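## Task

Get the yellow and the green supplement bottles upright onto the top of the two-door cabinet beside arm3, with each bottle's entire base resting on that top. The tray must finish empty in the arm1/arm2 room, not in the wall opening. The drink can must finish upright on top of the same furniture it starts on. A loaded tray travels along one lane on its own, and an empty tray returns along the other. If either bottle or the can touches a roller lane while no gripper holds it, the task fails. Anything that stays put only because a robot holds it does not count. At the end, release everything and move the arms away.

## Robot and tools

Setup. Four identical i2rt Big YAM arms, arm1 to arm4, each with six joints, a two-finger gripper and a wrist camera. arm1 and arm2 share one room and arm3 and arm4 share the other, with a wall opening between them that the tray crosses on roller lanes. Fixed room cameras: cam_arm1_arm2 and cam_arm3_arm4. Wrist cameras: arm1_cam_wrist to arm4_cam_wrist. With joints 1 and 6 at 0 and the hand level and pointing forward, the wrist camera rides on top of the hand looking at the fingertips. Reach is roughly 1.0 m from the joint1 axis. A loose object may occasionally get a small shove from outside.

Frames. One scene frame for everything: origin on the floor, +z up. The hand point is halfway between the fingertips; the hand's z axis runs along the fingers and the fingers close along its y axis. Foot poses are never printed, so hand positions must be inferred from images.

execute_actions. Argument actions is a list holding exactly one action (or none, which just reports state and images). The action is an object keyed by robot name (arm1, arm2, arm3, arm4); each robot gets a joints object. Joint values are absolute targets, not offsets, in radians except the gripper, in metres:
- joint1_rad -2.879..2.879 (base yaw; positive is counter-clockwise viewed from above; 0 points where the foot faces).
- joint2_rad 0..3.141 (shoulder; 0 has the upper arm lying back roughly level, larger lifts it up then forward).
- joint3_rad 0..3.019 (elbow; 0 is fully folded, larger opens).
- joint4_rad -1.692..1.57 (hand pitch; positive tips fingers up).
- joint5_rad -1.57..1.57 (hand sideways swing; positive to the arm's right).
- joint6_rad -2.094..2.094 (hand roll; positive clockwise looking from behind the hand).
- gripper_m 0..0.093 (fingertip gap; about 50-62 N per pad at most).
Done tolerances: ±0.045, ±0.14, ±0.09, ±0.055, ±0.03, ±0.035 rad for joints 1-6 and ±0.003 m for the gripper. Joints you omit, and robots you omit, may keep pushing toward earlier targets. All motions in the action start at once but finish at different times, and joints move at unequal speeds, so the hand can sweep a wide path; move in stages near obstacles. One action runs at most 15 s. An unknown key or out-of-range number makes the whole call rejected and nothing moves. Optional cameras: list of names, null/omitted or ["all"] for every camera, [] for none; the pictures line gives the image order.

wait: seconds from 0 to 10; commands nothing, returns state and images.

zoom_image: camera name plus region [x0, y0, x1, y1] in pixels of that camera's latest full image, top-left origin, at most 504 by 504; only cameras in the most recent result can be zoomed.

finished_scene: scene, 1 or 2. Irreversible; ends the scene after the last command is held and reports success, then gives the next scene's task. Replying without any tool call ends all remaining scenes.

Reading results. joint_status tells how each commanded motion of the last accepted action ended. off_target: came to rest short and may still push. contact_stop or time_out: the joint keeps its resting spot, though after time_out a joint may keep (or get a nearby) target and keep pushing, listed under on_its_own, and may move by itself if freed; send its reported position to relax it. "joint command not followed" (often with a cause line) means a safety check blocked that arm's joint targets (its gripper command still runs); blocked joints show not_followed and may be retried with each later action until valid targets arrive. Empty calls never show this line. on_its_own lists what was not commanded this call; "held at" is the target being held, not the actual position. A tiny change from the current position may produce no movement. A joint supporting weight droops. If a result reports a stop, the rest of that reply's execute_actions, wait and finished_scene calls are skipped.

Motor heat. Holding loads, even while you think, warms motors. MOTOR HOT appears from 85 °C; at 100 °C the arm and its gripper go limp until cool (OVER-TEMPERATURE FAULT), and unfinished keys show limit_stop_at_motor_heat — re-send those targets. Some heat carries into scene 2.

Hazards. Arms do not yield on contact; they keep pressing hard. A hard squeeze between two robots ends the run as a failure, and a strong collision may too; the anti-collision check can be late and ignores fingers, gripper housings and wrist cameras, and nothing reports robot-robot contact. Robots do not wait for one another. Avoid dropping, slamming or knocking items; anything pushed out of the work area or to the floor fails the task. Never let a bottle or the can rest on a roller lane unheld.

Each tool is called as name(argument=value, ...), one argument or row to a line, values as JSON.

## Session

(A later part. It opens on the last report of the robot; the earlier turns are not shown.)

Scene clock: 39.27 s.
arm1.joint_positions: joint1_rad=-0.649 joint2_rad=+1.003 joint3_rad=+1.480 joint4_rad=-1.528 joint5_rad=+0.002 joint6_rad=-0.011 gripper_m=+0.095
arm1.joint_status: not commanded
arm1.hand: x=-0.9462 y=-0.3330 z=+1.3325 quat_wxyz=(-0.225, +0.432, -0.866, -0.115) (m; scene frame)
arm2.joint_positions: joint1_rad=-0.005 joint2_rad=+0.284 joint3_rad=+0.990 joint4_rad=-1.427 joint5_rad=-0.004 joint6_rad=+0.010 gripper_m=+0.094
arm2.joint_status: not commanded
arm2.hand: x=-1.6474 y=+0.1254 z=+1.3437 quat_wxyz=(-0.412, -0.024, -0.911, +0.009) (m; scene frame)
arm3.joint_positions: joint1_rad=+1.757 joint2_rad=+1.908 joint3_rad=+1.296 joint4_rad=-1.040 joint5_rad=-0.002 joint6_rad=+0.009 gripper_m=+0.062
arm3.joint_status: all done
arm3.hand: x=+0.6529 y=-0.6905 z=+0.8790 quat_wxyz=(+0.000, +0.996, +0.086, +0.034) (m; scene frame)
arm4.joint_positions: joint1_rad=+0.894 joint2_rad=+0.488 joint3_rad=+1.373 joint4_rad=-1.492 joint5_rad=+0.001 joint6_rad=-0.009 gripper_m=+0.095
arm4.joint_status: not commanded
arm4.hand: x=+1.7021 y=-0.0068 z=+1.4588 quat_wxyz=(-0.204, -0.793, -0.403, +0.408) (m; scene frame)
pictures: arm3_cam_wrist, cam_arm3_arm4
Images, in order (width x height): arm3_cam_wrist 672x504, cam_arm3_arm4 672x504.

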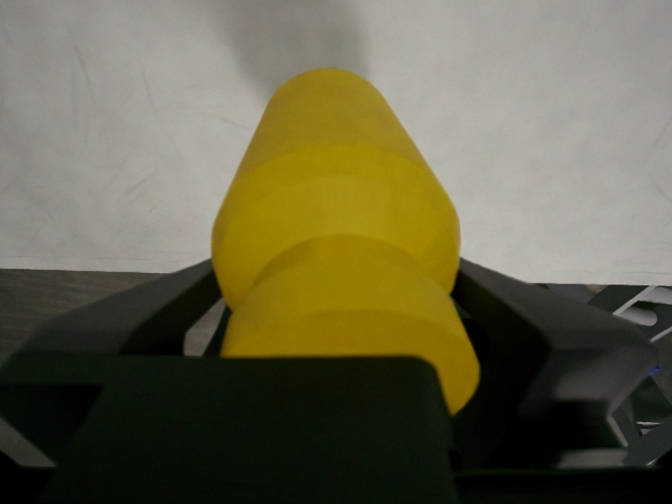

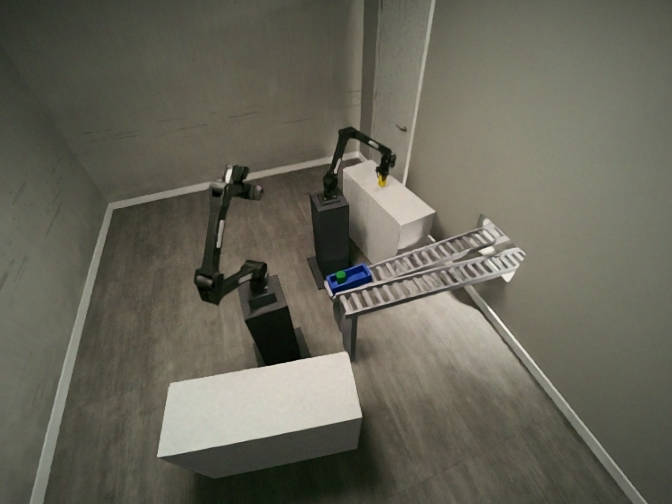

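execute_actions(
  actions=[
    {"arm3":{"joints":{"joint2_rad":1.99,"joint4_rad":-0.875}}},
  ],
  cameras=["arm3_cam_wrist","cam_arm3_arm4"],
)

zoom_image(
  camera="cam_arm3_arm4",
  region=[330,130,430,220],
)

Scene clock: 41.27 s.
arm1.joint_positions: joint1_rad=-0.649 joint2_rad=+1.003 joint3_rad=+1.480 joint4_rad=-1.528 joint5_rad=+0.002 joint6_rad=-0.011 gripper_m=+0.095
arm1.joint_status: not commanded
arm1.hand: x=-0.9462 y=-0.3330 z=+1.3325 quat_wxyz=(-0.225, +0.432, -0.866, -0.115) (m; scene frame)
arm2.joint_positions: joint1_rad=-0.005 joint2_rad=+0.284 joint3_rad=+0.990 joint4_rad=-1.427 joint5_rad=-0.004 joint6_rad=+0.010 gripper_m=+0.094
arm2.joint_status: not commanded
arm2.hand: x=-1.6474 y=+0.1254 z=+1.3437 quat_wxyz=(-0.412, -0.024, -0.911, +0.009) (m; scene frame)
arm3.joint_positions: joint1_rad=+1.757 joint2_rad=+1.983 joint3_rad=+1.297 joint4_rad=-0.889 joint5_rad=-0.002 joint6_rad=+0.009 gripper_m=+0.062
arm3.joint_status: all done
arm3.hand: x=+0.6262 y=-0.6961 z=+0.8411 quat_wxyz=(+0.004, +0.996, +0.087, -0.004) (m; scene frame)
arm4.joint_positions: joint1_rad=+0.894 joint2_rad=+0.488 joint3_rad=+1.373 joint4_rad=-1.492 joint5_rad=+0.001 joint6_rad=-0.009 gripper_m=+0.095
arm4.joint_status: not commanded
arm4.hand: x=+1.7021 y=-0.0068 z=+1.4588 quat_wxyz=(-0.204, -0.793, -0.403, +0.408) (m; scene frame)
pictures: arm3_cam_wrist, cam_arm3_arm4
Images, in order (width x height): arm3_cam_wrist 672x504, cam_arm3_arm4 672x504.

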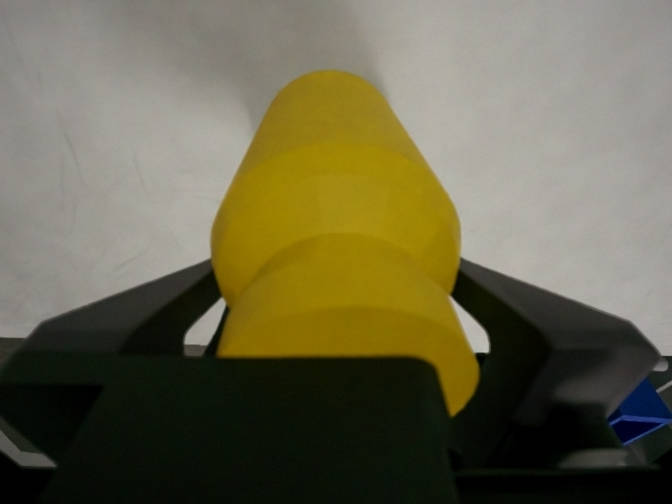

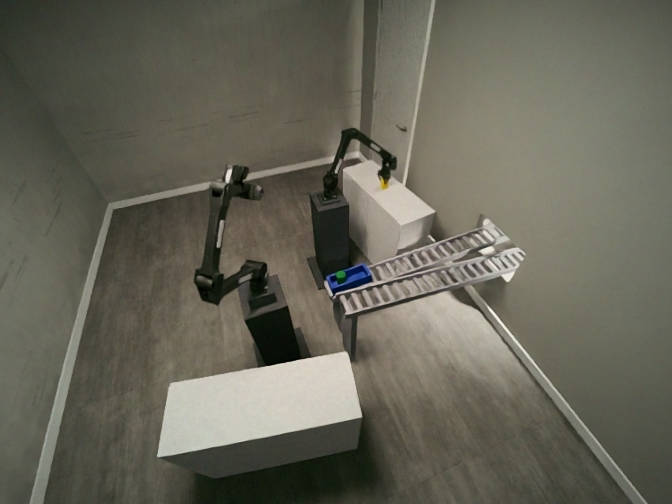

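Region (330, 130, 430, 220) of cam_arm3_arm4's 672x504 image, scaled by 5.040, with more detail than that image has; it fills the top 454 rows of this view, and the rest is white.

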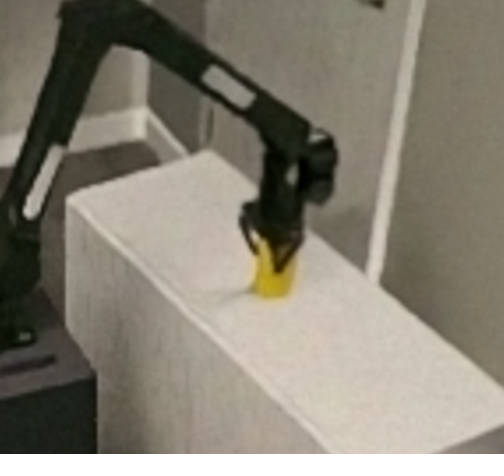

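execute_actions(
  actions=[
    {"arm3":{"joints":{"joint2_rad":2.06,"joint4_rad":-0.82}}},
  ],
  cameras=["arm3_cam_wrist","cam_arm3_arm4"],
)

zoom_image(
  camera="cam_arm3_arm4",
  region=[330,130,430,220],
)

Scene clock: 42.63 s.
arm1.joint_positions: joint1_rad=-0.649 joint2_rad=+1.003 joint3_rad=+1.480 joint4_rad=-1.528 joint5_rad=+0.002 joint6_rad=-0.011 gripper_m=+0.095
arm1.joint_status: not commanded
arm1.hand: x=-0.9462 y=-0.3330 z=+1.3325 quat_wxyz=(-0.225, +0.432, -0.866, -0.115) (m; scene frame)
arm2.joint_positions: joint1_rad=-0.005 joint2_rad=+0.284 joint3_rad=+0.990 joint4_rad=-1.427 joint5_rad=-0.004 joint6_rad=+0.010 gripper_m=+0.094
arm2.joint_status: not commanded
arm2.hand: x=-1.6474 y=+0.1254 z=+1.3437 quat_wxyz=(-0.412, -0.024, -0.911, +0.009) (m; scene frame)
arm3.joint_positions: joint1_rad=+1.757 joint2_rad=+1.990 joint3_rad=+1.303 joint4_rad=-0.846 joint5_rad=+0.000 joint6_rad=+0.009 gripper_m=+0.062
arm3.joint_status: all done
arm3.hand: x=+0.6143 y=-0.6978 z=+0.8394 quat_wxyz=(+0.005, +0.996, +0.086, -0.025) (m; scene frame)
arm4.joint_positions: joint1_rad=+0.894 joint2_rad=+0.488 joint3_rad=+1.373 joint4_rad=-1.492 joint5_rad=+0.001 joint6_rad=-0.009 gripper_m=+0.095
arm4.joint_status: not commanded
arm4.hand: x=+1.7021 y=-0.0068 z=+1.4588 quat_wxyz=(-0.204, -0.793, -0.403, +0.408) (m; scene frame)
pictures: arm3_cam_wrist, cam_arm3_arm4
Images, in order (width x height): arm3_cam_wrist 672x504, cam_arm3_arm4 672x504.

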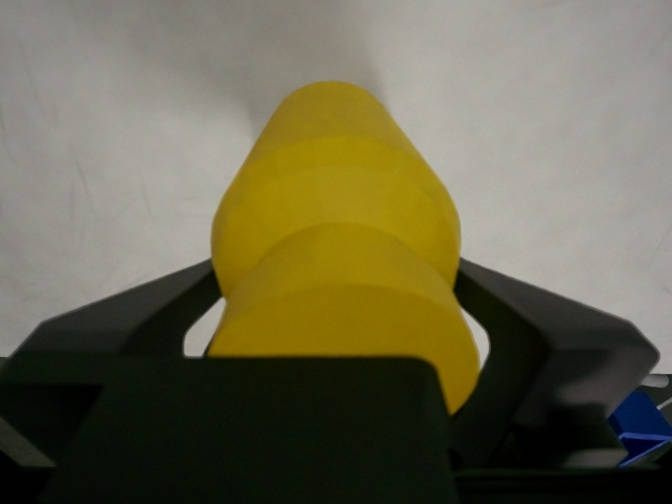

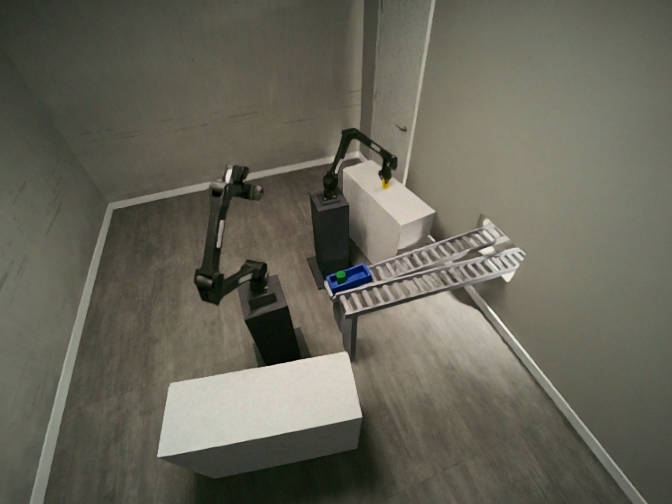

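Region (330, 130, 430, 220) of cam_arm3_arm4's 672x504 image, scaled by 5.040, with more detail than that image has; it fills the top 454 rows of this view, and the rest is white.

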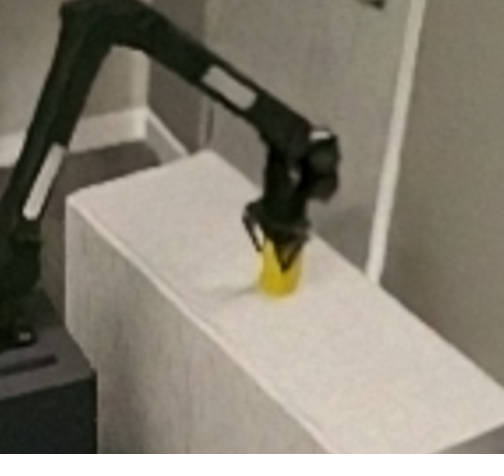

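execute_actions(
  actions=[
    {"arm3":{"joints":{"joint2_rad":1.99,"joint4_rad":-0.87,"gripper_m":0.093}}},
  ],
  cameras=["arm3_cam_wrist","cam_arm3_arm4"],
)

zoom_image(
  camera="cam_arm3_arm4",
  region=[330,130,430,220],
)

Scene clock: 43.97 s.
arm1.joint_positions: joint1_rad=-0.649 joint2_rad=+1.003 joint3_rad=+1.480 joint4_rad=-1.528 joint5_rad=+0.002 joint6_rad=-0.011 gripper_m=+0.095
arm1.joint_status: not commanded
arm1.hand: x=-0.9462 y=-0.3330 z=+1.3325 quat_wxyz=(-0.225, +0.432, -0.866, -0.115) (m; scene frame)
arm2.joint_positions: joint1_rad=-0.005 joint2_rad=+0.284 joint3_rad=+0.990 joint4_rad=-1.427 joint5_rad=-0.004 joint6_rad=+0.010 gripper_m=+0.094
arm2.joint_status: not commanded
arm2.hand: x=-1.6474 y=+0.1254 z=+1.3437 quat_wxyz=(-0.412, -0.024, -0.911, +0.009) (m; scene frame)
arm3.joint_positions: joint1_rad=+1.756 joint2_rad=+1.991 joint3_rad=+1.303 joint4_rad=-0.860 joint5_rad=+0.001 joint6_rad=+0.009 gripper_m=+0.093
arm3.joint_status: all done
arm3.hand: x=+0.6175 y=-0.6964 z=+0.8391 quat_wxyz=(+0.003, +0.996, +0.086, -0.018) (m; scene frame)
arm4.joint_positions: joint1_rad=+0.894 joint2_rad=+0.488 joint3_rad=+1.373 joint4_rad=-1.492 joint5_rad=+0.001 joint6_rad=-0.009 gripper_m=+0.095
arm4.joint_status: not commanded
arm4.hand: x=+1.7021 y=-0.0068 z=+1.4588 quat_wxyz=(-0.204, -0.793, -0.403, +0.408) (m; scene frame)
pictures: arm3_cam_wrist, cam_arm3_arm4
Images, in order (width x height): arm3_cam_wrist 672x504, cam_arm3_arm4 672x504.

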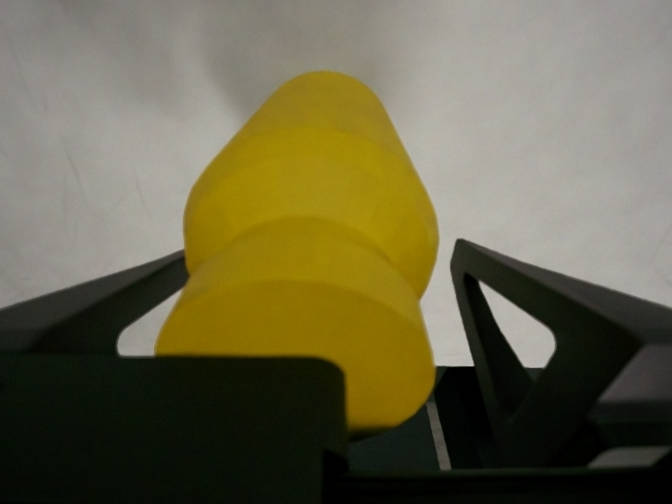

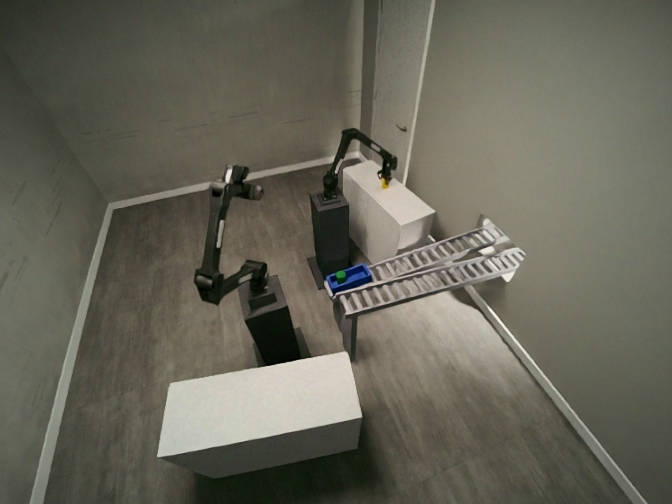

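Region (330, 130, 430, 220) of cam_arm3_arm4's 672x504 image, scaled by 5.040, with more detail than that image has; it fills the top 454 rows of this view, and the rest is white.

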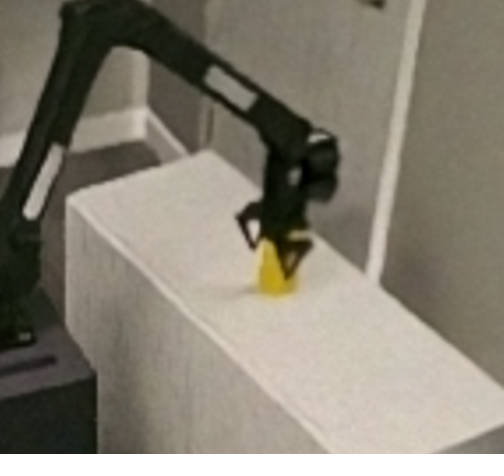

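execute_actions(
  actions=[
    {"arm3":{"joints":{"joint2_rad":1.76,"joint3_rad":1.45,"joint4_rad":-1.26}}},
  ],
  cameras=["arm3_cam_wrist","cam_arm3_arm4"],
)

zoom_image(
  camera="cam_arm3_arm4",
  region=[330,130,430,220],
)

Scene clock: 45.93 s.
arm1.joint_positions: joint1_rad=-0.649 joint2_rad=+1.003 joint3_rad=+1.480 joint4_rad=-1.528 joint5_rad=+0.002 joint6_rad=-0.011 gripper_m=+0.095
arm1.joint_status: not commanded
arm1.hand: x=-0.9462 y=-0.3330 z=+1.3325 quat_wxyz=(-0.225, +0.432, -0.866, -0.115) (m; scene frame)
arm2.joint_positions: joint1_rad=-0.005 joint2_rad=+0.284 joint3_rad=+0.990 joint4_rad=-1.427 joint5_rad=-0.004 joint6_rad=+0.010 gripper_m=+0.094
arm2.joint_status: not commanded
arm2.hand: x=-1.6474 y=+0.1254 z=+1.3437 quat_wxyz=(-0.412, -0.024, -0.911, +0.009) (m; scene frame)
arm3.joint_positions: joint1_rad=+1.756 joint2_rad=+1.744 joint3_rad=+1.427 joint4_rad=-1.250 joint5_rad=+0.001 joint6_rad=+0.009 gripper_m=+0.093
arm3.joint_status: all done
arm3.hand: x=+0.6403 y=-0.6915 z=+1.0054 quat_wxyz=(+0.002, +0.996, +0.086, -0.009) (m; scene frame)
arm4.joint_positions: joint1_rad=+0.894 joint2_rad=+0.488 joint3_rad=+1.373 joint4_rad=-1.492 joint5_rad=+0.001 joint6_rad=-0.009 gripper_m=+0.095
arm4.joint_status: not commanded
arm4.hand: x=+1.7021 y=-0.0068 z=+1.4588 quat_wxyz=(-0.204, -0.793, -0.403, +0.408) (m; scene frame)
pictures: arm3_cam_wrist, cam_arm3_arm4
Images, in order (width x height): arm3_cam_wrist 672x504, cam_arm3_arm4 672x504.

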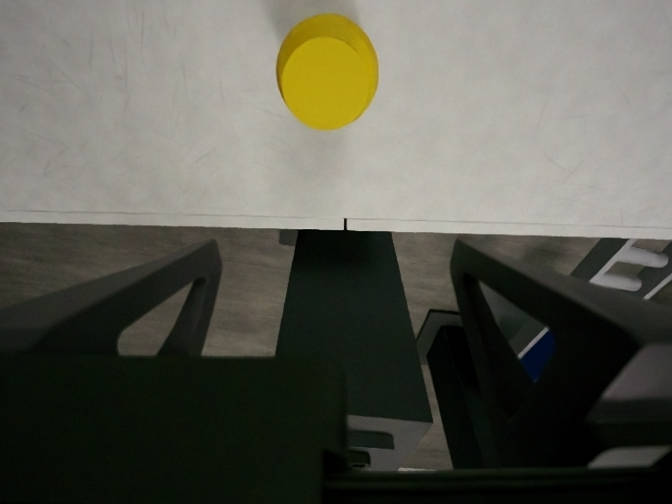

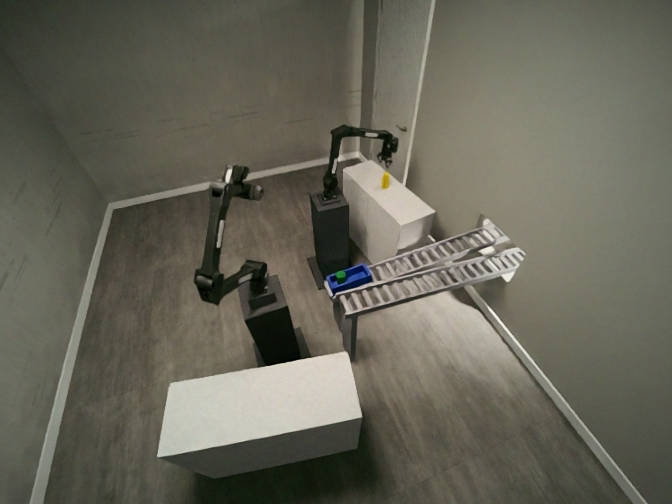

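Region (330, 130, 430, 220) of cam_arm3_arm4's 672x504 image, scaled by 5.040, with more detail than that image has; it fills the top 454 rows of this view, and the rest is white.

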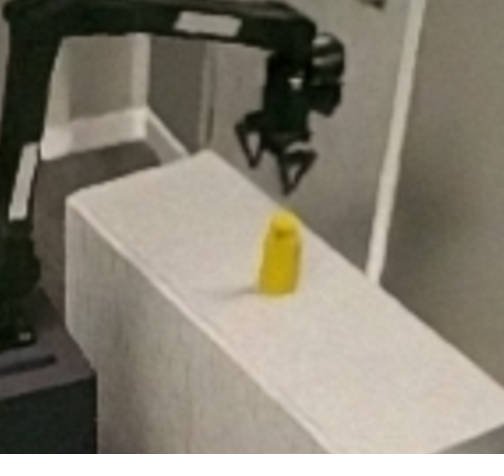

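execute_actions(
  actions=[
    {"arm3":{"joints":{"joint1_rad":-0.2,"joint2_rad":1.6,"joint3_rad":1.55,"joint4_rad":-1.5,"joint6_rad":-0.19}}},
  ],
  cameras=[],
)

execute_actions(
  actions=[
    {"arm3":{"joints":{"joint2_rad":2.24,"joint3_rad":1.59,"joint4_rad":-0.93}}},
  ],
  cameras=["arm3_cam_wrist","cam_arm3_arm4"],
)

Scene clock: 49.37 s.
arm1.joint_positions: joint1_rad=-0.649 joint2_rad=+1.003 joint3_rad=+1.480 joint4_rad=-1.528 joint5_rad=+0.002 joint6_rad=-0.011 gripper_m=+0.095
arm1.joint_status: not commanded
arm1.hand: x=-0.9462 y=-0.3330 z=+1.3325 quat_wxyz=(-0.225, +0.432, -0.866, -0.115) (m; scene frame)
arm2.joint_positions: joint1_rad=-0.005 joint2_rad=+0.284 joint3_rad=+0.990 joint4_rad=-1.427 joint5_rad=-0.004 joint6_rad=+0.010 gripper_m=+0.094
arm2.joint_status: not commanded
arm2.hand: x=-1.6474 y=+0.1254 z=+1.3437 quat_wxyz=(-0.412, -0.024, -0.911, +0.009) (m; scene frame)
arm3.joint_positions: joint1_rad=-0.207 joint2_rad=+1.597 joint3_rad=+1.521 joint4_rad=-1.490 joint5_rad=+0.000 joint6_rad=-0.176 gripper_m=+0.093
arm3.joint_status: all done
arm3.hand: x=+1.2533 y=-0.1275 z=+1.0997 quat_wxyz=(+0.005, +0.694, -0.720, -0.003) (m; scene frame)
arm4.joint_positions: joint1_rad=+0.894 joint2_rad=+0.488 joint3_rad=+1.373 joint4_rad=-1.492 joint5_rad=+0.001 joint6_rad=-0.009 gripper_m=+0.095
arm4.joint_status: not commanded
arm4.hand: x=+1.7021 y=-0.0068 z=+1.4588 quat_wxyz=(-0.204, -0.793, -0.403, +0.408) (m; scene frame)
pictures: none
No camera images: the call's "cameras" was empty. Leave "cameras" out to get every camera's image.

Scene clock: 50.80 s.
arm1.joint_positions: joint1_rad=-0.649 joint2_rad=+1.003 joint3_rad=+1.480 joint4_rad=-1.528 joint5_rad=+0.002 joint6_rad=-0.011 gripper_m=+0.095
arm1.joint_status: not commanded
arm1.hand: x=-0.9462 y=-0.3330 z=+1.3325 quat_wxyz=(-0.225, +0.432, -0.866, -0.115) (m; scene frame)
arm2.joint_positions: joint1_rad=-0.005 joint2_rad=+0.284 joint3_rad=+0.990 joint4_rad=-1.427 joint5_rad=-0.004 joint6_rad=+0.010 gripper_m=+0.094
arm2.joint_status: not commanded
arm2.hand: x=-1.6474 y=+0.1254 z=+1.3437 quat_wxyz=(-0.412, -0.024, -0.911, +0.009) (m; scene frame)
arm3.joint_positions: joint1_rad=-0.207 joint2_rad=+2.264 joint3_rad=+1.569 joint4_rad=-0.941 joint5_rad=+0.000 joint6_rad=-0.176 gripper_m=+0.093
arm3.joint_status: all done
arm3.hand: x=+1.2727 y=-0.0208 z=+0.7548 quat_wxyz=(+0.034, +0.694, -0.719, +0.016) (m; scene frame)
arm4.joint_positions: joint1_rad=+0.894 joint2_rad=+0.488 joint3_rad=+1.373 joint4_rad=-1.492 joint5_rad=+0.001 joint6_rad=-0.009 gripper_m=+0.095
arm4.joint_status: not commanded
arm4.hand: x=+1.7021 y=-0.0068 z=+1.4588 quat_wxyz=(-0.204, -0.793, -0.403, +0.408) (m; scene frame)
pictures: arm3_cam_wrist, cam_arm3_arm4
Images, in order (width x height): arm3_cam_wrist 672x504, cam_arm3_arm4 672x504.

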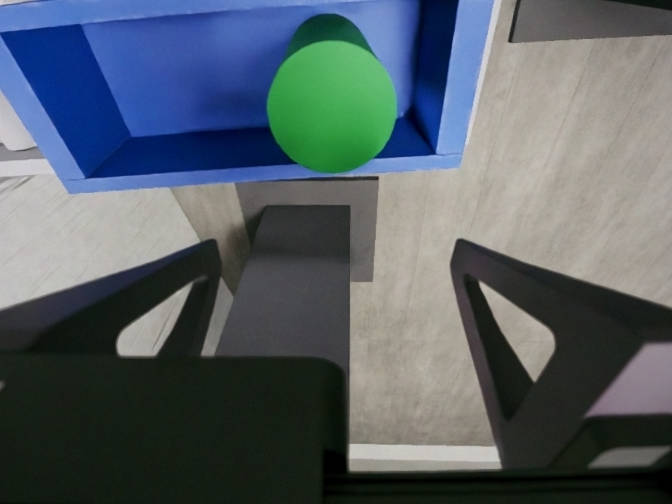

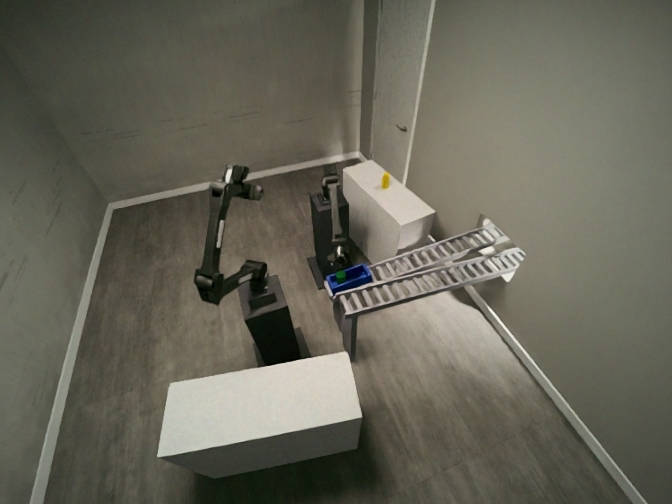

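execute_actions(
  actions=[
    {"arm3":{"joints":{"joint2_rad":2.37,"joint3_rad":1.62,"joint4_rad":-0.76}}},
  ],
  cameras=["arm3_cam_wrist"],
)

Scene clock: 52.60 s.
arm1.joint_positions: joint1_rad=-0.649 joint2_rad=+1.003 joint3_rad=+1.480 joint4_rad=-1.528 joint5_rad=+0.002 joint6_rad=-0.011 gripper_m=+0.095
arm1.joint_status: not commanded
arm1.hand: x=-0.9462 y=-0.3330 z=+1.3325 quat_wxyz=(-0.225, +0.432, -0.866, -0.115) (m; scene frame)
arm2.joint_positions: joint1_rad=-0.005 joint2_rad=+0.284 joint3_rad=+0.990 joint4_rad=-1.427 joint5_rad=-0.004 joint6_rad=+0.010 gripper_m=+0.094
arm2.joint_status: not commanded
arm2.hand: x=-1.6474 y=+0.1254 z=+1.3437 quat_wxyz=(-0.412, -0.024, -0.911, +0.009) (m; scene frame)
arm3.joint_positions: joint1_rad=-0.207 joint2_rad=+2.366 joint3_rad=+1.590 joint4_rad=-0.771 joint5_rad=+0.000 joint6_rad=-0.176 gripper_m=+0.093
arm3.joint_status: all done
arm3.hand: x=+1.2773 y=+0.0031 z=+0.7000 quat_wxyz=(-0.003, +0.694, -0.720, -0.008) (m; scene frame)
arm4.joint_positions: joint1_rad=+0.894 joint2_rad=+0.488 joint3_rad=+1.373 joint4_rad=-1.492 joint5_rad=+0.001 joint6_rad=-0.009 gripper_m=+0.095
arm4.joint_status: not commanded
arm4.hand: x=+1.7021 y=-0.0068 z=+1.4588 quat_wxyz=(-0.204, -0.793, -0.403, +0.408) (m; scene frame)
pictures: arm3_cam_wrist
Images, in order (width x height): arm3_cam_wrist 672x504.

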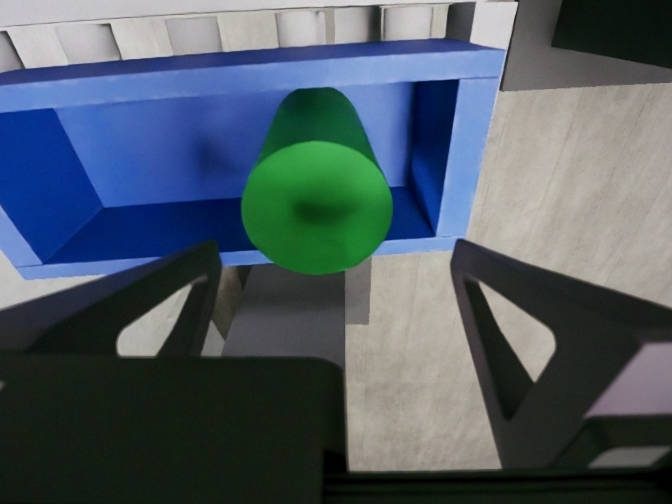

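execute_actions(
  actions=[
    {"arm3":{"joints":{"joint1_rad":-0.19,"joint2_rad":2.48,"joint3_rad":1.583,"joint4_rad":-0.685}}},
  ],
  cameras=["arm3_cam_wrist"],
)

Scene clock: 55.10 s.
arm1.joint_positions: joint1_rad=-0.649 joint2_rad=+1.003 joint3_rad=+1.480 joint4_rad=-1.528 joint5_rad=+0.002 joint6_rad=-0.011 gripper_m=+0.095
arm1.joint_status: not commanded
arm1.hand: x=-0.9462 y=-0.3330 z=+1.3325 quat_wxyz=(-0.225, +0.432, -0.866, -0.115) (m; scene frame)
arm2.joint_positions: joint1_rad=-0.005 joint2_rad=+0.284 joint3_rad=+0.990 joint4_rad=-1.427 joint5_rad=-0.004 joint6_rad=+0.010 gripper_m=+0.094
arm2.joint_status: not commanded
arm2.hand: x=-1.6474 y=+0.1254 z=+1.3437 quat_wxyz=(-0.412, -0.024, -0.911, +0.009) (m; scene frame)
arm3.joint_positions: joint1_rad=-0.195 joint2_rad=+2.481 joint3_rad=+1.577 joint4_rad=-0.694 joint5_rad=+0.000 joint6_rad=-0.176 gripper_m=+0.093
arm3.joint_status: all done
arm3.hand: x=+1.2638 y=-0.0216 z=+0.6297 quat_wxyz=(+0.018, +0.698, -0.716, +0.006) (m; scene frame)
arm4.joint_positions: joint1_rad=+0.894 joint2_rad=+0.488 joint3_rad=+1.373 joint4_rad=-1.492 joint5_rad=+0.001 joint6_rad=-0.009 gripper_m=+0.095
arm4.joint_status: not commanded
arm4.hand: x=+1.7021 y=-0.0068 z=+1.4588 quat_wxyz=(-0.204, -0.793, -0.403, +0.408) (m; scene frame)
pictures: arm3_cam_wrist
Images, in order (width x height): arm3_cam_wrist 672x504.

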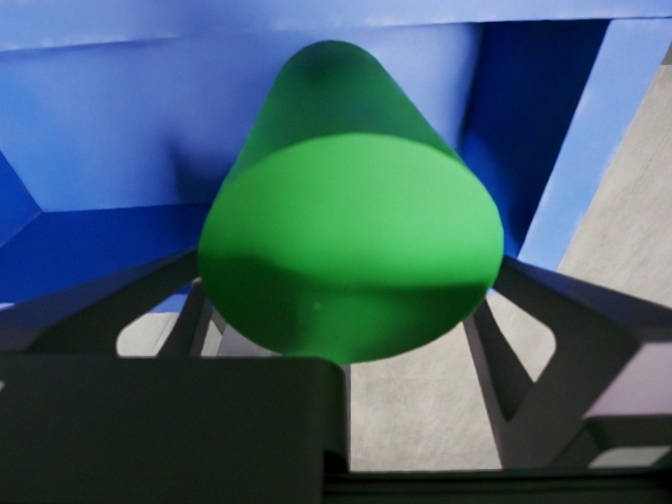

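execute_actions(
  actions=[
    {"arm3":{"joints":{"joint1_rad":-0.205,"joint4_rad":-0.64,"joint2_rad":2.56,"joint3_rad":1.6}}},
  ],
  cameras=["arm3_cam_wrist"],
)

Scene clock: 56.47 s.
arm1.joint_positions: joint1_rad=-0.649 joint2_rad=+1.003 joint3_rad=+1.480 joint4_rad=-1.528 joint5_rad=+0.002 joint6_rad=-0.011 gripper_m=+0.095
arm1.joint_status: not commanded
arm1.hand: x=-0.9462 y=-0.3330 z=+1.3325 quat_wxyz=(-0.225, +0.432, -0.866, -0.115) (m; scene frame)
arm2.joint_positions: joint1_rad=-0.005 joint2_rad=+0.284 joint3_rad=+0.990 joint4_rad=-1.427 joint5_rad=-0.004 joint6_rad=+0.010 gripper_m=+0.094
arm2.joint_status: not commanded
arm2.hand: x=-1.6474 y=+0.1254 z=+1.3437 quat_wxyz=(-0.412, -0.024, -0.911, +0.009) (m; scene frame)
arm3.joint_positions: joint1_rad=-0.197 joint2_rad=+2.524 joint3_rad=+1.581 joint4_rad=-0.648 joint5_rad=-0.004 joint6_rad=-0.178 gripper_m=+0.093
arm3.joint_status: all done
arm3.hand: x=+1.2633 y=-0.0247 z=+0.6056 quat_wxyz=(+0.016, +0.698, -0.715, +0.002) (m; scene frame)
arm4.joint_positions: joint1_rad=+0.894 joint2_rad=+0.488 joint3_rad=+1.373 joint4_rad=-1.492 joint5_rad=+0.001 joint6_rad=-0.009 gripper_m=+0.095
arm4.joint_status: not commanded
arm4.hand: x=+1.7021 y=-0.0068 z=+1.4588 quat_wxyz=(-0.204, -0.793, -0.403, +0.408) (m; scene frame)
pictures: arm3_cam_wrist
Images, in order (width x height): arm3_cam_wrist 672x504.

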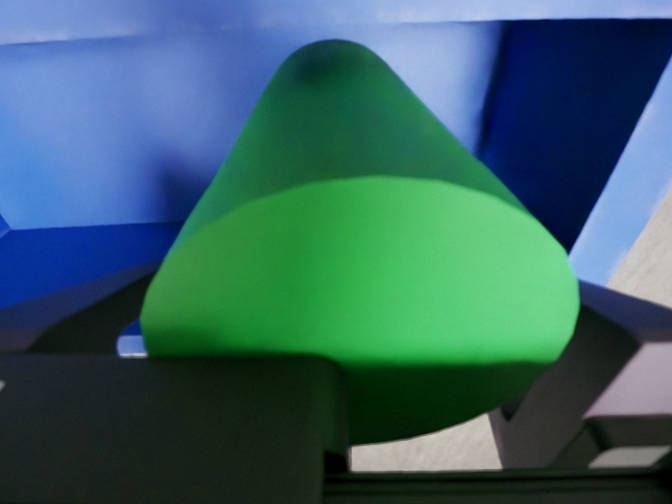

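execute_actions(
  actions=[
    {"arm3":{"joints":{"joint3_rad":1.635,"joint4_rad":-0.665}}},
  ],
  cameras=["arm3_cam_wrist"],
)

Scene clock: 57.53 s.
arm1.joint_positions: joint1_rad=-0.649 joint2_rad=+1.003 joint3_rad=+1.480 joint4_rad=-1.528 joint5_rad=+0.002 joint6_rad=-0.011 gripper_m=+0.095
arm1.joint_status: not commanded
arm1.hand: x=-0.9462 y=-0.3330 z=+1.3325 quat_wxyz=(-0.225, +0.432, -0.866, -0.115) (m; scene frame)
arm2.joint_positions: joint1_rad=-0.005 joint2_rad=+0.284 joint3_rad=+0.990 joint4_rad=-1.427 joint5_rad=-0.004 joint6_rad=+0.010 gripper_m=+0.094
arm2.joint_status: not commanded
arm2.hand: x=-1.6474 y=+0.1254 z=+1.3437 quat_wxyz=(-0.412, -0.024, -0.911, +0.009) (m; scene frame)
arm3.joint_positions: joint1_rad=-0.197 joint2_rad=+2.531 joint3_rad=+1.600 joint4_rad=-0.655 joint5_rad=-0.004 joint6_rad=-0.178 gripper_m=+0.093
arm3.joint_status: all done
arm3.hand: x=+1.2647 y=-0.0185 z=+0.6061 quat_wxyz=(+0.014, +0.698, -0.716, +0.001) (m; scene frame)
arm4.joint_positions: joint1_rad=+0.894 joint2_rad=+0.488 joint3_rad=+1.373 joint4_rad=-1.492 joint5_rad=+0.001 joint6_rad=-0.009 gripper_m=+0.095
arm4.joint_status: not commanded
arm4.hand: x=+1.7021 y=-0.0068 z=+1.4588 quat_wxyz=(-0.204, -0.793, -0.403, +0.408) (m; scene frame)
pictures: arm3_cam_wrist
Images, in order (width x height): arm3_cam_wrist 672x504.

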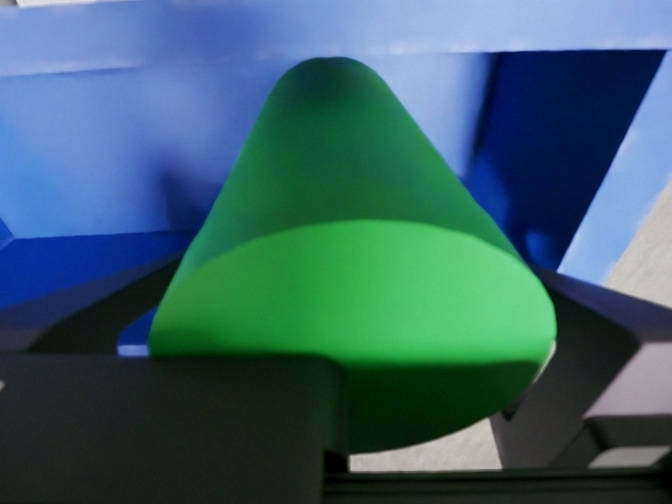

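Looks like yellow's alignment. Close.

execute_actions(
  actions=[
    {"arm3":{"joints":{"gripper_m":0.04}}},
  ],
  cameras=["arm3_cam_wrist"],
)

execute_actions(
  actions=[
    {"arm3":{"joints":{"joint2_rad":2.38,"joint3_rad":1.575,"joint4_rad":-0.75}}},
  ],
  cameras=["arm3_cam_wrist","cam_arm3_arm4"],
)

Scene clock: 58.57 s.
arm1.joint_positions: joint1_rad=-0.649 joint2_rad=+1.003 joint3_rad=+1.480 joint4_rad=-1.528 joint5_rad=+0.002 joint6_rad=-0.011 gripper_m=+0.095
arm1.joint_status: not commanded
arm1.hand: x=-0.9462 y=-0.3330 z=+1.3325 quat_wxyz=(-0.225, +0.432, -0.866, -0.115) (m; scene frame)
arm2.joint_positions: joint1_rad=-0.005 joint2_rad=+0.284 joint3_rad=+0.990 joint4_rad=-1.427 joint5_rad=-0.004 joint6_rad=+0.010 gripper_m=+0.094
arm2.joint_status: not commanded
arm2.hand: x=-1.6474 y=+0.1254 z=+1.3437 quat_wxyz=(-0.412, -0.024, -0.911, +0.009) (m; scene frame)
arm3.joint_positions: joint1_rad=-0.198 joint2_rad=+2.531 joint3_rad=+1.600 joint4_rad=-0.655 joint5_rad=-0.002 joint6_rad=-0.178 gripper_m=+0.062
arm3.joint_status: gripper_m off_target (ended at +0.062, target +0.040)
arm3.hand: x=+1.2652 y=-0.0186 z=+0.6061 quat_wxyz=(+0.013, +0.698, -0.716, +0.002) (m; scene frame)
arm4.joint_positions: joint1_rad=+0.894 joint2_rad=+0.488 joint3_rad=+1.373 joint4_rad=-1.492 joint5_rad=+0.001 joint6_rad=-0.009 gripper_m=+0.095
arm4.joint_status: not commanded
arm4.hand: x=+1.7021 y=-0.0068 z=+1.4588 quat_wxyz=(-0.204, -0.793, -0.403, +0.408) (m; scene frame)
pictures: arm3_cam_wrist
Images, in order (width x height): arm3_cam_wrist 672x504.

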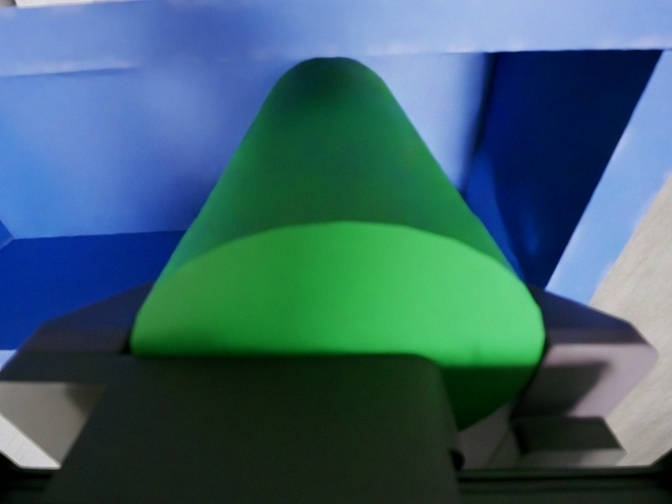

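Scene clock: 59.70 s.
arm1.joint_positions: joint1_rad=-0.649 joint2_rad=+1.003 joint3_rad=+1.480 joint4_rad=-1.528 joint5_rad=+0.002 joint6_rad=-0.011 gripper_m=+0.095
arm1.joint_status: not commanded
arm1.hand: x=-0.9462 y=-0.3330 z=+1.3325 quat_wxyz=(-0.225, +0.432, -0.866, -0.115) (m; scene frame)
arm2.joint_positions: joint1_rad=-0.005 joint2_rad=+0.284 joint3_rad=+0.990 joint4_rad=-1.427 joint5_rad=-0.004 joint6_rad=+0.010 gripper_m=+0.094
arm2.joint_status: not commanded
arm2.hand: x=-1.6474 y=+0.1254 z=+1.3437 quat_wxyz=(-0.412, -0.024, -0.911, +0.009) (m; scene frame)
arm3.joint_positions: joint1_rad=-0.198 joint2_rad=+2.399 joint3_rad=+1.568 joint4_rad=-0.743 joint5_rad=-0.002 joint6_rad=-0.181 gripper_m=+0.062
arm3.joint_status: all done
arm3.hand: x=+1.2679 y=-0.0102 z=+0.6750 quat_wxyz=(+0.008, +0.699, -0.715, -0.002) (m; scene frame)
arm4.joint_positions: joint1_rad=+0.894 joint2_rad=+0.488 joint3_rad=+1.373 joint4_rad=-1.492 joint5_rad=+0.001 joint6_rad=-0.009 gripper_m=+0.095
arm4.joint_status: not commanded
arm4.hand: x=+1.7021 y=-0.0068 z=+1.4588 quat_wxyz=(-0.204, -0.793, -0.403, +0.408) (m; scene frame)
pictures: arm3_cam_wrist, cam_arm3_arm4
Images, in order (width x height): arm3_cam_wrist 672x504, cam_arm3_arm4 672x504.

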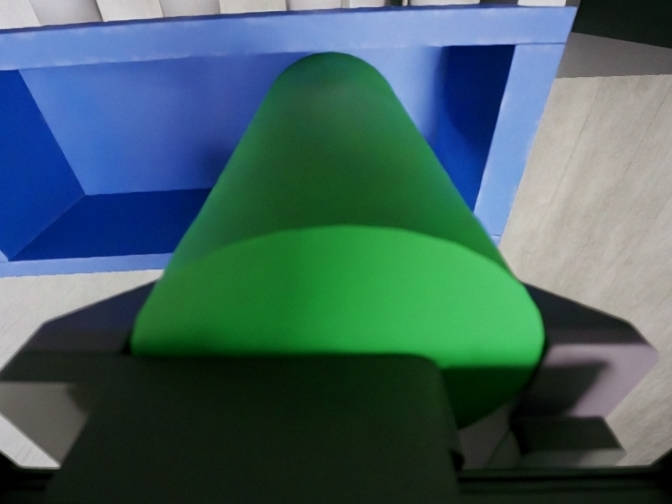

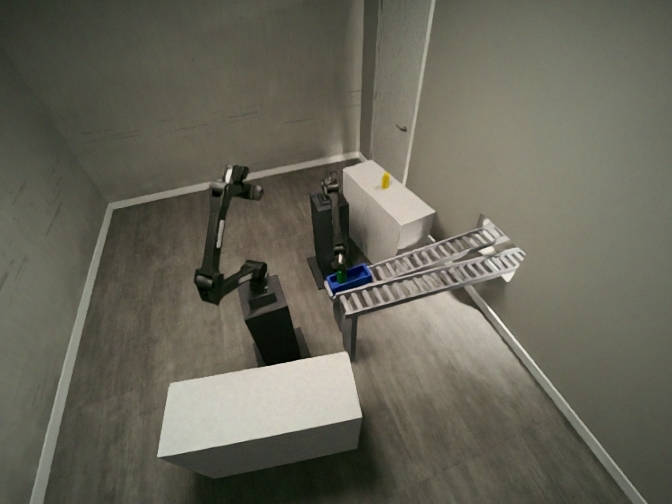

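execute_actions(
  actions=[
    {"arm3":{"joints":{"joint2_rad":1.7,"joint3_rad":1.6,"joint4_rad":-1.47}}},
  ],
  cameras=[],
)

execute_actions(
  actions=[
    {"arm3":{"joints":{"joint1_rad":1.3,"joint6_rad":0.0}}},
  ],
  cameras=[],
)

execute_actions(
  actions=[
    {"arm3":{"joints":{"joint2_rad":1.98,"joint3_rad":1.47,"joint4_rad":-1.06}}},
  ],
  cameras=["arm3_cam_wrist","cam_arm3_arm4"],
)

zoom_image(
  camera="cam_arm3_arm4",
  region=[330,130,450,240],
)

Scene clock: 62.60 s.
arm1.joint_positions: joint1_rad=-0.649 joint2_rad=+1.003 joint3_rad=+1.480 joint4_rad=-1.528 joint5_rad=+0.002 joint6_rad=-0.011 gripper_m=+0.095
arm1.joint_status: not commanded
arm1.hand: x=-0.9462 y=-0.3330 z=+1.3325 quat_wxyz=(-0.225, +0.432, -0.866, -0.115) (m; scene frame)
arm2.joint_positions: joint1_rad=-0.005 joint2_rad=+0.284 joint3_rad=+0.990 joint4_rad=-1.427 joint5_rad=-0.004 joint6_rad=+0.010 gripper_m=+0.094
arm2.joint_status: not commanded
arm2.hand: x=-1.6474 y=+0.1254 z=+1.3437 quat_wxyz=(-0.412, -0.024, -0.911, +0.009) (m; scene frame)
arm3.joint_positions: joint1_rad=-0.198 joint2_rad=+1.706 joint3_rad=+1.577 joint4_rad=-1.462 joint5_rad=-0.002 joint6_rad=-0.181 gripper_m=+0.062
arm3.joint_status: all done
arm3.hand: x=+1.2546 y=-0.0950 z=+1.0688 quat_wxyz=(+0.015, +0.699, -0.715, +0.003) (m; scene frame)
arm4.joint_positions: joint1_rad=+0.894 joint2_rad=+0.488 joint3_rad=+1.373 joint4_rad=-1.492 joint5_rad=+0.001 joint6_rad=-0.009 gripper_m=+0.095
arm4.joint_status: not commanded
arm4.hand: x=+1.7021 y=-0.0068 z=+1.4588 quat_wxyz=(-0.204, -0.793, -0.403, +0.408) (m; scene frame)
pictures: none
No camera images: the call's "cameras" was empty. Leave "cameras" out to get every camera's image.

Scene clock: 64.50 s.
arm1.joint_positions: joint1_rad=-0.649 joint2_rad=+1.003 joint3_rad=+1.480 joint4_rad=-1.528 joint5_rad=+0.002 joint6_rad=-0.011 gripper_m=+0.095
arm1.joint_status: not commanded
arm1.hand: x=-0.9462 y=-0.3330 z=+1.3325 quat_wxyz=(-0.225, +0.432, -0.866, -0.115) (m; scene frame)
arm2.joint_positions: joint1_rad=-0.005 joint2_rad=+0.284 joint3_rad=+0.990 joint4_rad=-1.427 joint5_rad=-0.004 joint6_rad=+0.010 gripper_m=+0.094
arm2.joint_status: not commanded
arm2.hand: x=-1.6474 y=+0.1254 z=+1.3437 quat_wxyz=(-0.412, -0.024, -0.911, +0.009) (m; scene frame)
arm3.joint_positions: joint1_rad=+1.307 joint2_rad=+1.707 joint3_rad=+1.577 joint4_rad=-1.462 joint5_rad=-0.003 joint6_rad=-0.014 gripper_m=+0.062
arm3.joint_status: all done
arm3.hand: x=+0.6550 y=-0.4621 z=+1.0779 quat_wxyz=(+0.007, +0.992, -0.127, +0.004) (m; scene frame)
arm4.joint_positions: joint1_rad=+0.894 joint2_rad=+0.488 joint3_rad=+1.373 joint4_rad=-1.492 joint5_rad=+0.001 joint6_rad=-0.009 gripper_m=+0.095
arm4.joint_status: not commanded
arm4.hand: x=+1.7021 y=-0.0068 z=+1.4588 quat_wxyz=(-0.204, -0.793, -0.403, +0.408) (m; scene frame)
pictures: none
No camera images: the call's "cameras" was empty. Leave "cameras" out to get every camera's image.

Scene clock: 65.77 s.
arm1.joint_positions: joint1_rad=-0.649 joint2_rad=+1.003 joint3_rad=+1.480 joint4_rad=-1.528 joint5_rad=+0.002 joint6_rad=-0.011 gripper_m=+0.095
arm1.joint_status: not commanded
arm1.hand: x=-0.9462 y=-0.3330 z=+1.3325 quat_wxyz=(-0.225, +0.432, -0.866, -0.115) (m; scene frame)
arm2.joint_positions: joint1_rad=-0.005 joint2_rad=+0.284 joint3_rad=+0.990 joint4_rad=-1.427 joint5_rad=-0.004 joint6_rad=+0.010 gripper_m=+0.094
arm2.joint_status: not commanded
arm2.hand: x=-1.6474 y=+0.1254 z=+1.3437 quat_wxyz=(-0.412, -0.024, -0.911, +0.009) (m; scene frame)
arm3.joint_positions: joint1_rad=+1.307 joint2_rad=+2.017 joint3_rad=+1.442 joint4_rad=-1.071 joint5_rad=-0.003 joint6_rad=-0.014 gripper_m=+0.062
arm3.joint_status: all done
arm3.hand: x=+0.6194 y=-0.4544 z=+0.8667 quat_wxyz=(+0.011, +0.991, -0.127, +0.031) (m; scene frame)
arm4.joint_positions: joint1_rad=+0.894 joint2_rad=+0.488 joint3_rad=+1.373 joint4_rad=-1.492 joint5_rad=+0.001 joint6_rad=-0.009 gripper_m=+0.095
arm4.joint_status: not commanded
arm4.hand: x=+1.7021 y=-0.0068 z=+1.4588 quat_wxyz=(-0.204, -0.793, -0.403, +0.408) (m; scene frame)
pictures: arm3_cam_wrist, cam_arm3_arm4
Images, in order (width x height): arm3_cam_wrist 672x504, cam_arm3_arm4 672x504.

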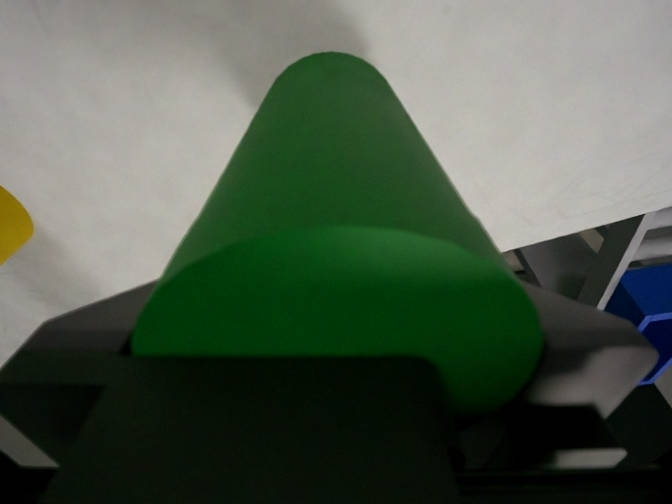

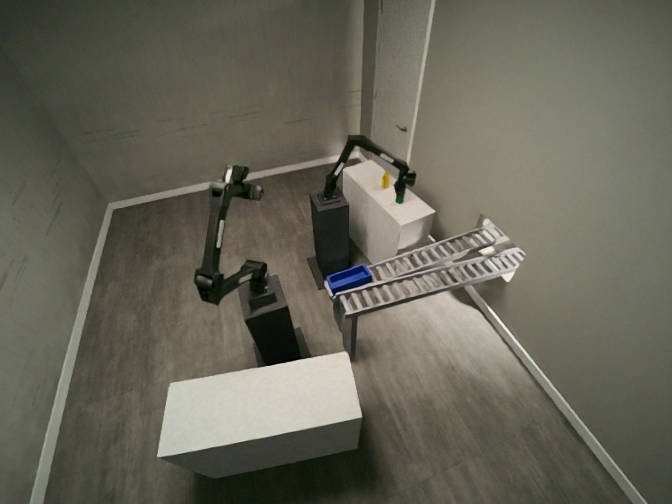

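Region (330, 130, 450, 240) of cam_arm3_arm4's 672x504 image, scaled by 4.200, with more detail than that image has; it fills the top 462 rows of this view, and the rest is white.

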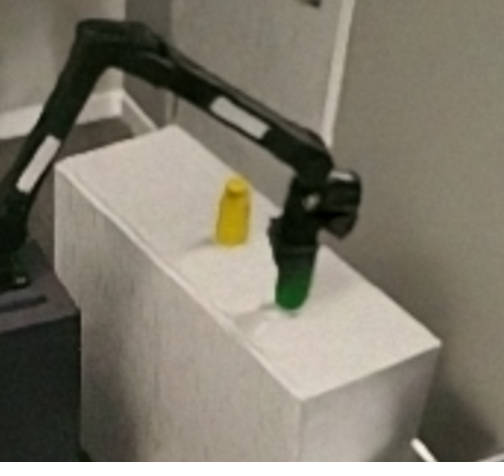

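execute_actions(
  actions=[
    {"arm3":{"joints":{"joint3_rad":1.35,"joint4_rad":-0.915}}},
  ],
  cameras=["arm3_cam_wrist","cam_arm3_arm4"],
)

zoom_image(
  camera="cam_arm3_arm4",
  region=[330,130,450,240],
)

Scene clock: 67.27 s.
arm1.joint_positions: joint1_rad=-0.649 joint2_rad=+1.003 joint3_rad=+1.480 joint4_rad=-1.528 joint5_rad=+0.002 joint6_rad=-0.011 gripper_m=+0.095
arm1.joint_status: not commanded
arm1.hand: x=-0.9462 y=-0.3330 z=+1.3325 quat_wxyz=(-0.225, +0.432, -0.866, -0.115) (m; scene frame)
arm2.joint_positions: joint1_rad=-0.005 joint2_rad=+0.284 joint3_rad=+0.990 joint4_rad=-1.427 joint5_rad=-0.004 joint6_rad=+0.010 gripper_m=+0.094
arm2.joint_status: not commanded
arm2.hand: x=-1.6474 y=+0.1254 z=+1.3437 quat_wxyz=(-0.412, -0.024, -0.911, +0.009) (m; scene frame)
arm3.joint_positions: joint1_rad=+1.307 joint2_rad=+2.007 joint3_rad=+1.349 joint4_rad=-0.928 joint5_rad=-0.003 joint6_rad=-0.014 gripper_m=+0.062
arm3.joint_status: all done
arm3.hand: x=+0.6258 y=-0.4561 z=+0.8425 quat_wxyz=(+0.007, +0.992, -0.127, +0.002) (m; scene frame)
arm4.joint_positions: joint1_rad=+0.894 joint2_rad=+0.488 joint3_rad=+1.373 joint4_rad=-1.492 joint5_rad=+0.001 joint6_rad=-0.009 gripper_m=+0.095
arm4.joint_status: not commanded
arm4.hand: x=+1.7021 y=-0.0068 z=+1.4588 quat_wxyz=(-0.204, -0.793, -0.403, +0.408) (m; scene frame)
pictures: arm3_cam_wrist, cam_arm3_arm4
Images, in order (width x height): arm3_cam_wrist 672x504, cam_arm3_arm4 672x504.

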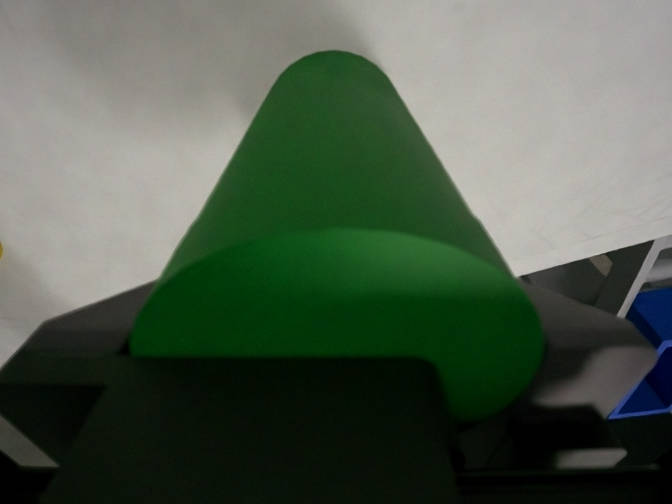

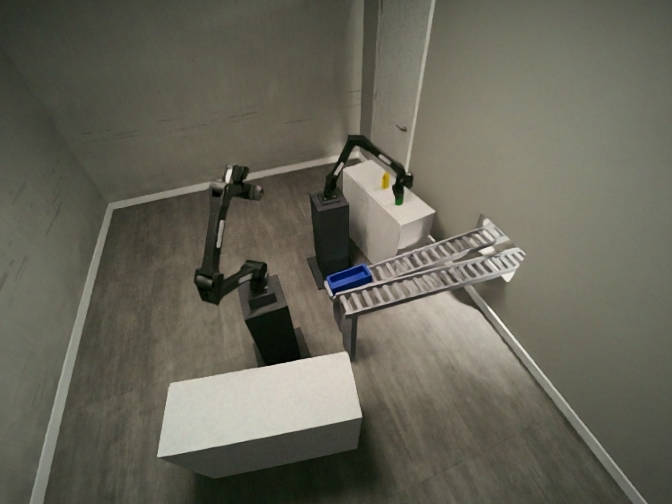

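Region (330, 130, 450, 240) of cam_arm3_arm4's 672x504 image, scaled by 4.200, with more detail than that image has; it fills the top 462 rows of this view, and the rest is white.

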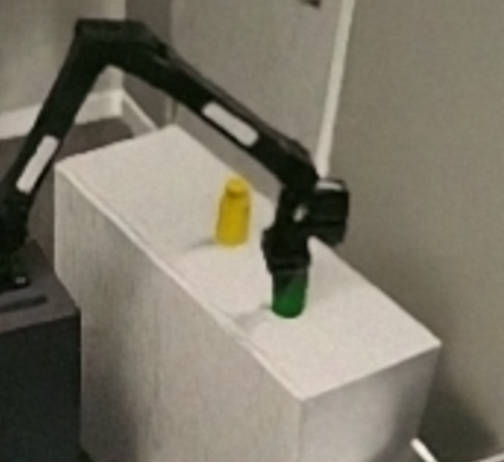

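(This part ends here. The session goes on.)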